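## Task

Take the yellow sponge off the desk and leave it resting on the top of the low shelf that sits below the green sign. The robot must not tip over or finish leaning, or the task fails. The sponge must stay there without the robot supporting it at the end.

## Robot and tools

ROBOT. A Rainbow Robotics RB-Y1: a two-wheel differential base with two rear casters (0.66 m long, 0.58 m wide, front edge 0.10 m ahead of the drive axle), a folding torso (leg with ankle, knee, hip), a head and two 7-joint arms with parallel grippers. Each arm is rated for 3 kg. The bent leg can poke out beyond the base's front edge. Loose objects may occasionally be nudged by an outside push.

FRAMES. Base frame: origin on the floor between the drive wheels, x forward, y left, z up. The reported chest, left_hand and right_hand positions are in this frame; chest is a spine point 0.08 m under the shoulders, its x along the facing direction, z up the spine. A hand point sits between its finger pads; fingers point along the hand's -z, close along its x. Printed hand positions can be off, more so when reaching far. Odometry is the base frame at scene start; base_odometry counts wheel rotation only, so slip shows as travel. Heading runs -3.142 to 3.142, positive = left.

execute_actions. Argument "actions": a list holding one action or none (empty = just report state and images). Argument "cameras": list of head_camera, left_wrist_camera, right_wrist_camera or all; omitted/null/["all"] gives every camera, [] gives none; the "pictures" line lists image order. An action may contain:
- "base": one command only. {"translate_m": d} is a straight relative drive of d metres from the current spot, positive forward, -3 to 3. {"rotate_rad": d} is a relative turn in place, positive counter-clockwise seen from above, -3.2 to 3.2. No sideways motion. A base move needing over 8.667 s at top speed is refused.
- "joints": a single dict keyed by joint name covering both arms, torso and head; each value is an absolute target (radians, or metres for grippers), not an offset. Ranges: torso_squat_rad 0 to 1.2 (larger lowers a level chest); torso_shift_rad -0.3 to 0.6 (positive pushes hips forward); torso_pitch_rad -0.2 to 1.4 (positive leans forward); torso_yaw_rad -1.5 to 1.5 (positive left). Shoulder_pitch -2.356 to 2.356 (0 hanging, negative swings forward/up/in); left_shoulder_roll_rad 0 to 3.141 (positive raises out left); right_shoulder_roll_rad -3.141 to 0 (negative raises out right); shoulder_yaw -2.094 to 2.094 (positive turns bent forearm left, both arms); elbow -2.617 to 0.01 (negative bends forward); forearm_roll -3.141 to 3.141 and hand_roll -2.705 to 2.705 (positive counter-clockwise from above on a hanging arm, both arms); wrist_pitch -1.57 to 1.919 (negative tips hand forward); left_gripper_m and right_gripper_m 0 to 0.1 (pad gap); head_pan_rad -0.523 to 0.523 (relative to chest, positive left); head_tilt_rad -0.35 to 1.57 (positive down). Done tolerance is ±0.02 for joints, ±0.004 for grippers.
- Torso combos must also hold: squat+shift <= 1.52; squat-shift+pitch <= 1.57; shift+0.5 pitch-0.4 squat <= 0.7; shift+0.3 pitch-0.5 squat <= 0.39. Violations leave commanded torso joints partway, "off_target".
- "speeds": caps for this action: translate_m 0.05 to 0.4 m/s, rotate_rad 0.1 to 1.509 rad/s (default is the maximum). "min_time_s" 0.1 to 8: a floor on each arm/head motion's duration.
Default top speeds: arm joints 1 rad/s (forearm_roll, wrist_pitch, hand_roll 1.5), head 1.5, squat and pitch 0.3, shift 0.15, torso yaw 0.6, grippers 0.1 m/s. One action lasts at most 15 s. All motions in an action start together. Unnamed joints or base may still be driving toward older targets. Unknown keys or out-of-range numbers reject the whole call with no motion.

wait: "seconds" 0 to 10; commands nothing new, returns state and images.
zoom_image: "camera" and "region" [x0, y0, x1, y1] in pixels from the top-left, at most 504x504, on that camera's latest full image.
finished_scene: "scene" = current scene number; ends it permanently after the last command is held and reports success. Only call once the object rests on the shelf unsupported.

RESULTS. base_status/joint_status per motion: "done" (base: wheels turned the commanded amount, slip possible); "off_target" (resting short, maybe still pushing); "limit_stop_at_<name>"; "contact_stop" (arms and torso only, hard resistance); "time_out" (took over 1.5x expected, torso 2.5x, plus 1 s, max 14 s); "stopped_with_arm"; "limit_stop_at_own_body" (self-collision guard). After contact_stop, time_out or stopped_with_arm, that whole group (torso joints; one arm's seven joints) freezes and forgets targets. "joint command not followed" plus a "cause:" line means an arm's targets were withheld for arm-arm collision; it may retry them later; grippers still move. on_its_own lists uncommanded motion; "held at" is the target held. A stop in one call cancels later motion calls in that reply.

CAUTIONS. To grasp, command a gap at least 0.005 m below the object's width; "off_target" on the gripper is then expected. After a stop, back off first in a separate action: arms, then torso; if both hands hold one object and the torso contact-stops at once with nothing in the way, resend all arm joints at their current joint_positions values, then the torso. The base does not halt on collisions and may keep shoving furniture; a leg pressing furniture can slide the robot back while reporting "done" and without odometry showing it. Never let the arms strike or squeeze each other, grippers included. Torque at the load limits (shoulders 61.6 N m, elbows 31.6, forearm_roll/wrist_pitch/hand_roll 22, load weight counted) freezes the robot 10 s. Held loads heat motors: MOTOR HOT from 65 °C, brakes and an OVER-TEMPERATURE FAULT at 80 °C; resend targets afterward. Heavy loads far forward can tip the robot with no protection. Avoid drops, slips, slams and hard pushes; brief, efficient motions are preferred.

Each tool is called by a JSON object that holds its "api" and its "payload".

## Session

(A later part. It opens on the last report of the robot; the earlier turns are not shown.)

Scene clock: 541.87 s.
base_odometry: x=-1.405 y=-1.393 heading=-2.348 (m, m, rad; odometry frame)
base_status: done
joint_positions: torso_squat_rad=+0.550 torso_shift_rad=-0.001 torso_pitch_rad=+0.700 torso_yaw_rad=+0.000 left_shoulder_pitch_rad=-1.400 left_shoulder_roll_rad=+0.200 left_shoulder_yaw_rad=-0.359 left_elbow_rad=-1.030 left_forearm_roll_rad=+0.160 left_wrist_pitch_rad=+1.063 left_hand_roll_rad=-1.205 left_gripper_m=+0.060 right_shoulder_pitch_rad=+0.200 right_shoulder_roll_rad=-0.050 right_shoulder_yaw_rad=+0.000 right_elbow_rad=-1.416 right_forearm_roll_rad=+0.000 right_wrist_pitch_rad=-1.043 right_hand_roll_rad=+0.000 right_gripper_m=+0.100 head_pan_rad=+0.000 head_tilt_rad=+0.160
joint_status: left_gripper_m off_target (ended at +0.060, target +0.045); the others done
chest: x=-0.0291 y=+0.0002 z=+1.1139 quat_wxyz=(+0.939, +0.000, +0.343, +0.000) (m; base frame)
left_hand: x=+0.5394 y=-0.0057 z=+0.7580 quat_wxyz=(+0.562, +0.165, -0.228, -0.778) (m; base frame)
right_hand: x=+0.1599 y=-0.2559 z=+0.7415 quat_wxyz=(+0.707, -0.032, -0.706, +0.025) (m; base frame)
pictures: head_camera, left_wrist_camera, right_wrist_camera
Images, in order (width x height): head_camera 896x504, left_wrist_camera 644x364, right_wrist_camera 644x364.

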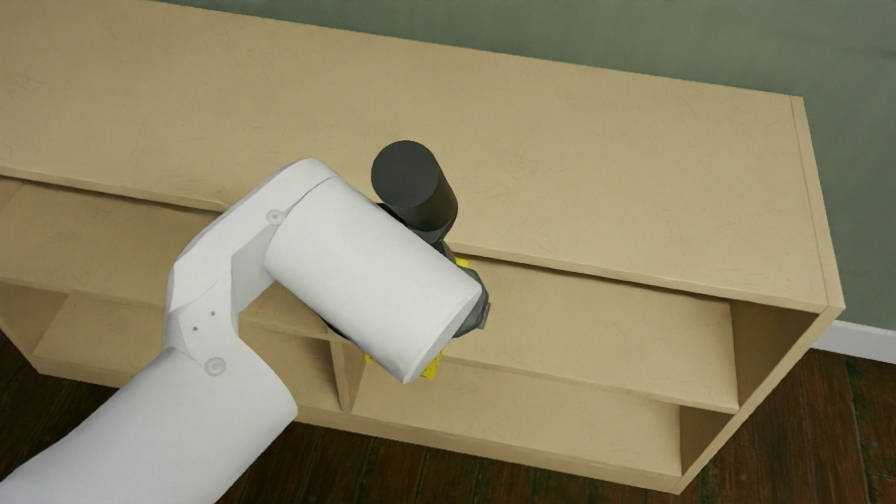

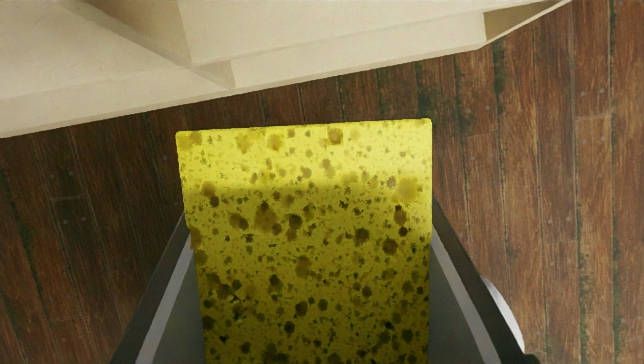

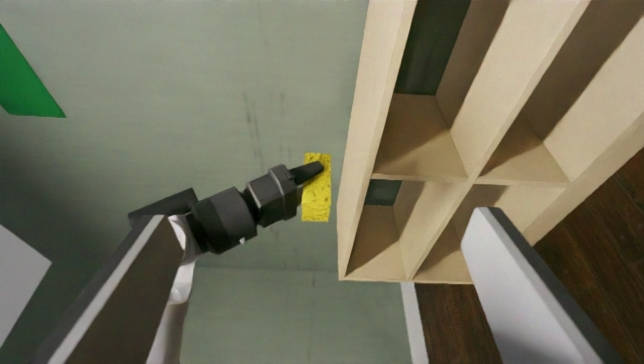

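{"api": "execute_actions", "payload": {"actions": [{"base": {"translate_m": 0.365}, "joints": {"torso_squat_rad": 0.69, "head_tilt_rad": 0.35}}]}}

{"api": "zoom_image", "payload": {"camera": "right_wrist_camera", "region": [270, 0, 450, 364]}}

{"api": "zoom_image", "payload": {"camera": "right_wrist_camera", "region": [280, 130, 400, 250]}}

Scene clock: 579.27 s.
base_odometry: x=-1.661 y=-1.654 heading=-2.347 (m, m, rad; odometry frame)
base_status: done
joint_positions: torso_squat_rad=+0.690 torso_shift_rad=-0.001 torso_pitch_rad=+0.700 torso_yaw_rad=+0.000 left_shoulder_pitch_rad=-1.400 left_shoulder_roll_rad=+0.200 left_shoulder_yaw_rad=-0.359 left_elbow_rad=-1.030 left_forearm_roll_rad=+0.160 left_wrist_pitch_rad=+1.063 left_hand_roll_rad=-1.205 left_gripper_m=+0.060 right_shoulder_pitch_rad=+0.200 right_shoulder_roll_rad=-0.050 right_shoulder_yaw_rad=+0.000 right_elbow_rad=-1.416 right_forearm_roll_rad=+0.000 right_wrist_pitch_rad=-1.043 right_hand_roll_rad=+0.000 right_gripper_m=+0.100 head_pan_rad=+0.000 head_tilt_rad=+0.350
joint_status: all done
chest: x=-0.0291 y=+0.0002 z=+1.0570 quat_wxyz=(+0.939, +0.000, +0.343, +0.000) (m; base frame)
left_hand: x=+0.5395 y=-0.0057 z=+0.7012 quat_wxyz=(+0.562, +0.165, -0.228, -0.778) (m; base frame)
right_hand: x=+0.1599 y=-0.2559 z=+0.6846 quat_wxyz=(+0.707, -0.032, -0.706, +0.025) (m; base frame)
pictures: head_camera, left_wrist_camera, right_wrist_camera
Images, in order (width x height): head_camera 896x504, left_wrist_camera 644x364, right_wrist_camera 644x364.

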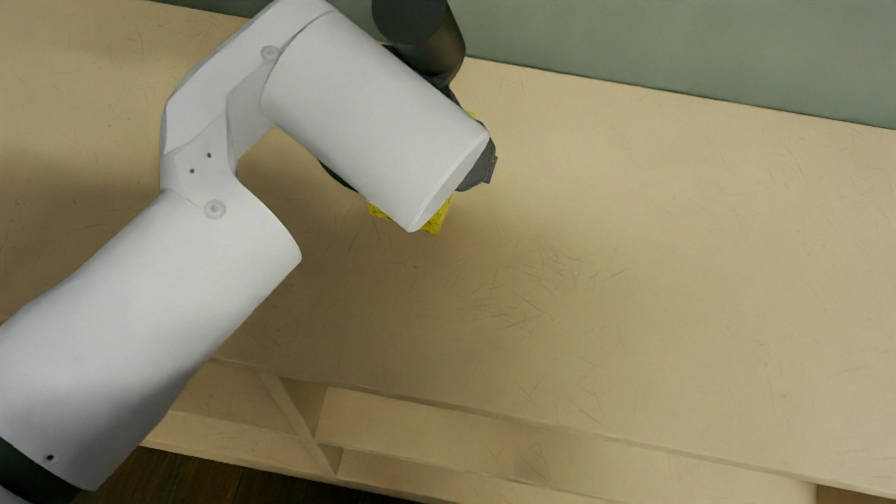

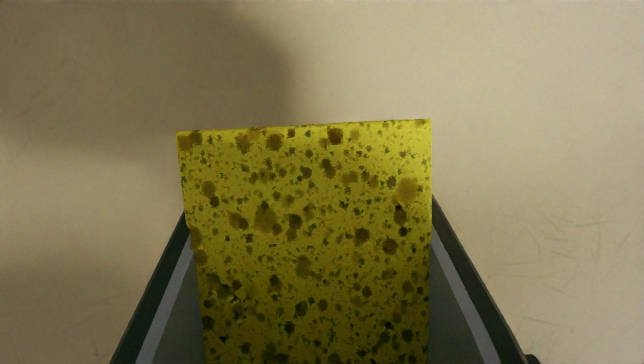

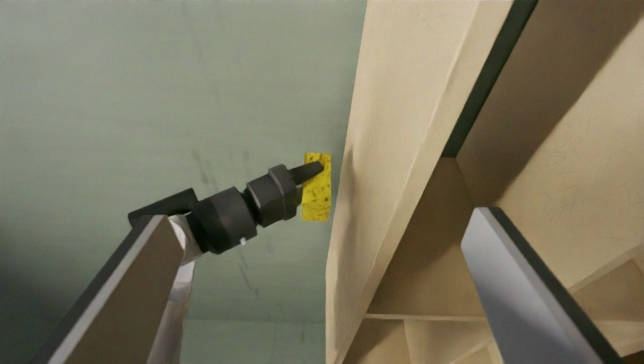

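Region (270, 0, 450, 364) of right_wrist_camera's 644x364 image, scaled by 1.385, with more detail than that image has; it fills the left 249 columns of this view, and the rest is white.

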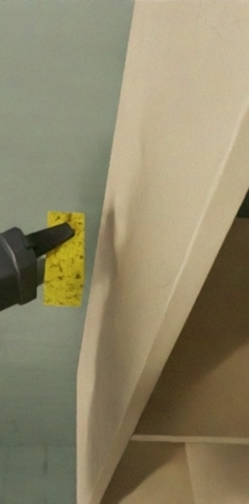

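Region (280, 130, 400, 250) of right_wrist_camera's 644x364 image, scaled by 4.200, with more detail than that image has.

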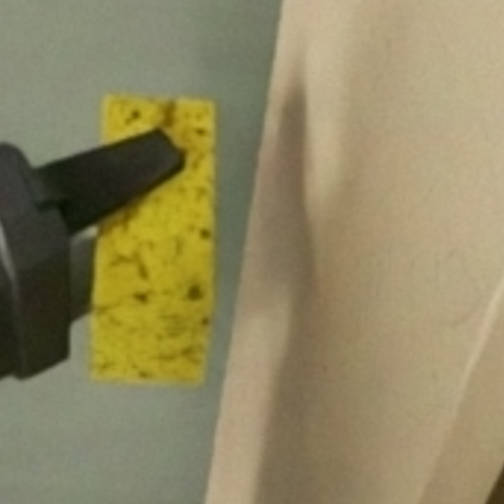

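{"api": "execute_actions", "payload": {"actions": [{"joints": {"torso_squat_rad": 0.765}}], "cameras": ["left_wrist_camera", "right_wrist_camera"]}}

{"api": "zoom_image", "payload": {"camera": "right_wrist_camera", "region": [280, 130, 400, 250]}}

Scene clock: 605.00 s.
base_odometry: x=-1.661 y=-1.654 heading=-2.347 (m, m, rad; odometry frame)
base_status: not commanded
joint_positions: torso_squat_rad=+0.765 torso_shift_rad=-0.001 torso_pitch_rad=+0.700 torso_yaw_rad=+0.000 left_shoulder_pitch_rad=-1.400 left_shoulder_roll_rad=+0.200 left_shoulder_yaw_rad=-0.359 left_elbow_rad=-1.030 left_forearm_roll_rad=+0.160 left_wrist_pitch_rad=+1.063 left_hand_roll_rad=-1.205 left_gripper_m=+0.060 right_shoulder_pitch_rad=+0.200 right_shoulder_roll_rad=-0.050 right_shoulder_yaw_rad=+0.000 right_elbow_rad=-1.416 right_forearm_roll_rad=+0.000 right_wrist_pitch_rad=-1.043 right_hand_roll_rad=+0.000 right_gripper_m=+0.100 head_pan_rad=+0.000 head_tilt_rad=+0.350
joint_status: all done
chest: x=-0.0291 y=+0.0002 z=+1.0221 quat_wxyz=(+0.939, +0.000, +0.343, +0.000) (m; base frame)
left_hand: x=+0.5395 y=-0.0057 z=+0.6664 quat_wxyz=(+0.562, +0.165, -0.228, -0.778) (m; base frame)
right_hand: x=+0.1598 y=-0.2559 z=+0.6498 quat_wxyz=(+0.707, -0.032, -0.706, +0.025) (m; base frame)
pictures: left_wrist_camera, right_wrist_camera
Images, in order (width x height): left_wrist_camera 644x364, right_wrist_camera 644x364.

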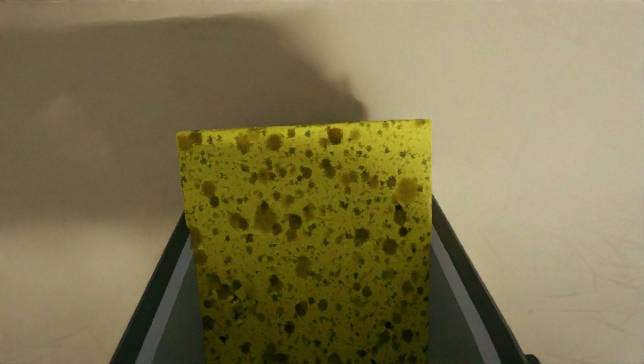

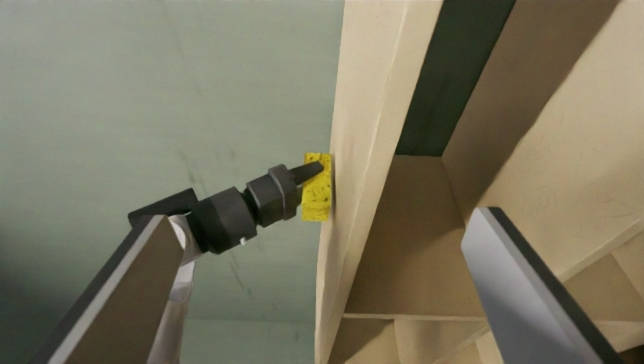

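Region (280, 130, 400, 250) of right_wrist_camera's 644x364 image, scaled by 4.200, with more detail than that image has.

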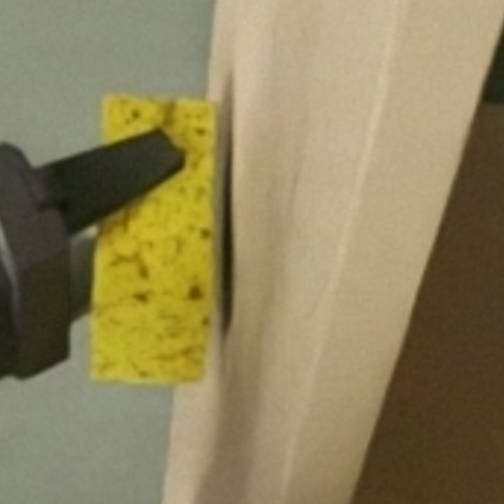

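{"api": "execute_actions", "payload": {"actions": [{"joints": {"torso_squat_rad": 0.779}}], "cameras": ["right_wrist_camera"]}}

{"api": "execute_actions", "payload": {"actions": [{"joints": {"left_gripper_m": 0.09}}], "cameras": ["left_wrist_camera", "right_wrist_camera"]}}

Scene clock: 618.90 s.
base_odometry: x=-1.661 y=-1.654 heading=-2.347 (m, m, rad; odometry frame)
base_status: not commanded
joint_positions: torso_squat_rad=+0.779 torso_shift_rad=-0.001 torso_pitch_rad=+0.700 torso_yaw_rad=+0.000 left_shoulder_pitch_rad=-1.400 left_shoulder_roll_rad=+0.200 left_shoulder_yaw_rad=-0.359 left_elbow_rad=-1.030 left_forearm_roll_rad=+0.160 left_wrist_pitch_rad=+1.063 left_hand_roll_rad=-1.205 left_gripper_m=+0.060 right_shoulder_pitch_rad=+0.200 right_shoulder_roll_rad=-0.050 right_shoulder_yaw_rad=+0.000 right_elbow_rad=-1.416 right_forearm_roll_rad=+0.000 right_wrist_pitch_rad=-1.043 right_hand_roll_rad=+0.000 right_gripper_m=+0.100 head_pan_rad=+0.000 head_tilt_rad=+0.350
joint_status: all done
chest: x=-0.0291 y=+0.0002 z=+1.0153 quat_wxyz=(+0.939, +0.000, +0.343, +0.000) (m; base frame)
left_hand: x=+0.5395 y=-0.0057 z=+0.6596 quat_wxyz=(+0.562, +0.165, -0.228, -0.778) (m; base frame)
right_hand: x=+0.1599 y=-0.2559 z=+0.6429 quat_wxyz=(+0.707, -0.032, -0.706, +0.025) (m; base frame)
pictures: right_wrist_camera
Images, in order (width x height): right_wrist_camera 644x364.

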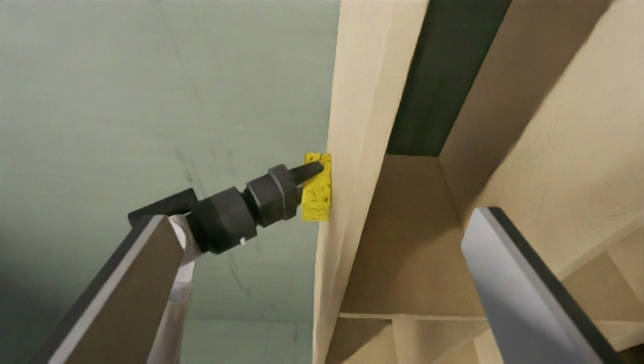

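Scene clock: 619.83 s.
base_odometry: x=-1.661 y=-1.654 heading=-2.347 (m, m, rad; odometry frame)
base_status: not commanded
joint_positions: torso_squat_rad=+0.779 torso_shift_rad=-0.001 torso_pitch_rad=+0.700 torso_yaw_rad=+0.000 left_shoulder_pitch_rad=-1.400 left_shoulder_roll_rad=+0.200 left_shoulder_yaw_rad=-0.359 left_elbow_rad=-1.030 left_forearm_roll_rad=+0.160 left_wrist_pitch_rad=+1.063 left_hand_roll_rad=-1.205 left_gripper_m=+0.090 right_shoulder_pitch_rad=+0.200 right_shoulder_roll_rad=-0.050 right_shoulder_yaw_rad=+0.000 right_elbow_rad=-1.416 right_forearm_roll_rad=+0.000 right_wrist_pitch_rad=-1.043 right_hand_roll_rad=+0.000 right_gripper_m=+0.100 head_pan_rad=+0.000 head_tilt_rad=+0.350
joint_status: all done
chest: x=-0.0291 y=+0.0002 z=+1.0153 quat_wxyz=(+0.939, +0.000, +0.343, +0.000) (m; base frame)
left_hand: x=+0.5395 y=-0.0057 z=+0.6596 quat_wxyz=(+0.562, +0.165, -0.228, -0.778) (m; base frame)
right_hand: x=+0.1599 y=-0.2559 z=+0.6429 quat_wxyz=(+0.707, -0.032, -0.706, +0.025) (m; base frame)
pictures: left_wrist_camera, right_wrist_camera
Images, in order (width x height): left_wrist_camera 644x364, right_wrist_camera 644x364.

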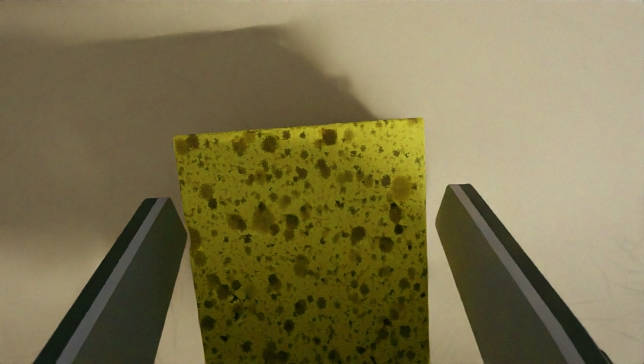

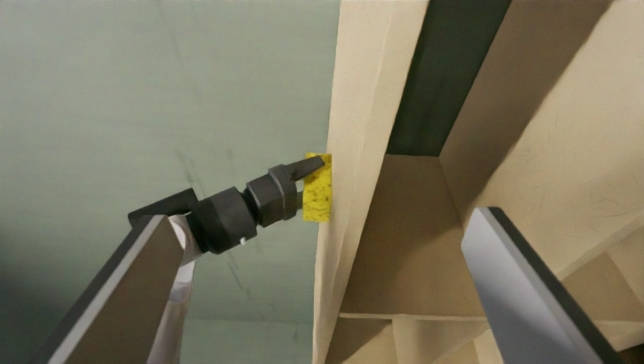

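{"api": "execute_actions", "payload": {"actions": [{"joints": {"torso_pitch_rad": 0.0, "head_tilt_rad": 0.75, "left_gripper_m": 0.1}}], "cameras": ["head_camera"]}}

Scene clock: 635.53 s.
base_odometry: x=-1.661 y=-1.654 heading=-2.347 (m, m, rad; odometry frame)
base_status: not commanded
joint_positions: torso_squat_rad=+0.779 torso_shift_rad=-0.001 torso_pitch_rad=+0.000 torso_yaw_rad=+0.000 left_shoulder_pitch_rad=-1.400 left_shoulder_roll_rad=+0.200 left_shoulder_yaw_rad=-0.359 left_elbow_rad=-1.030 left_forearm_roll_rad=+0.160 left_wrist_pitch_rad=+1.063 left_hand_roll_rad=-1.205 left_gripper_m=+0.100 right_shoulder_pitch_rad=+0.200 right_shoulder_roll_rad=-0.050 right_shoulder_yaw_rad=+0.000 right_elbow_rad=-1.416 right_forearm_roll_rad=+0.000 right_wrist_pitch_rad=-1.043 right_hand_roll_rad=+0.000 right_gripper_m=+0.100 head_pan_rad=+0.000 head_tilt_rad=+0.750
joint_status: all done
chest: x=-0.2284 y=+0.0002 z=+1.0881 quat_wxyz=(+1.000, +0.000, +0.000, +0.000) (m; base frame)
left_hand: x=+0.4356 y=-0.0057 z=+1.1823 quat_wxyz=(+0.450, +0.421, -0.407, -0.674) (m; base frame)
right_hand: x=+0.1560 y=-0.2559 z=+0.9250 quat_wxyz=(+0.422, -0.038, -0.906, +0.013) (m; base frame)
pictures: head_camera
Images, in order (width x height): head_camera 896x504.

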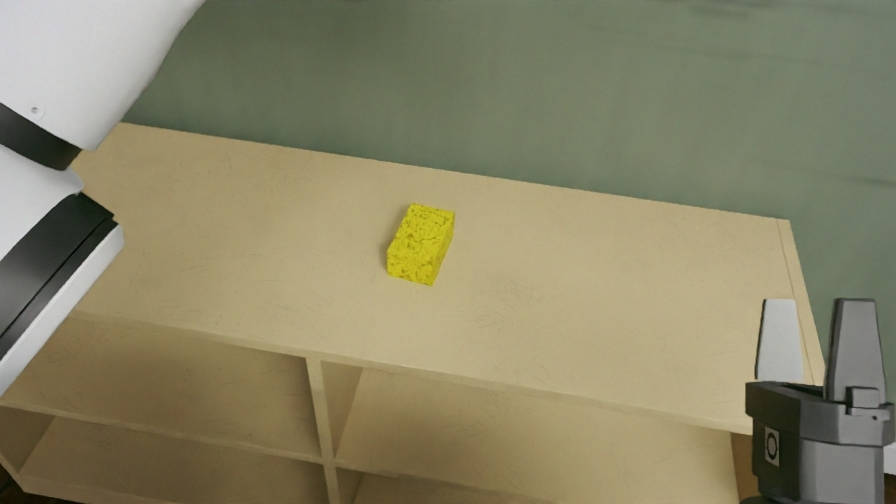

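The sponge rests in the middle of the shelf top under the green sign, and the robot is clear of it.

{"api": "finished_scene", "payload": {"scene": 1}}

The scene is finished: the task was done.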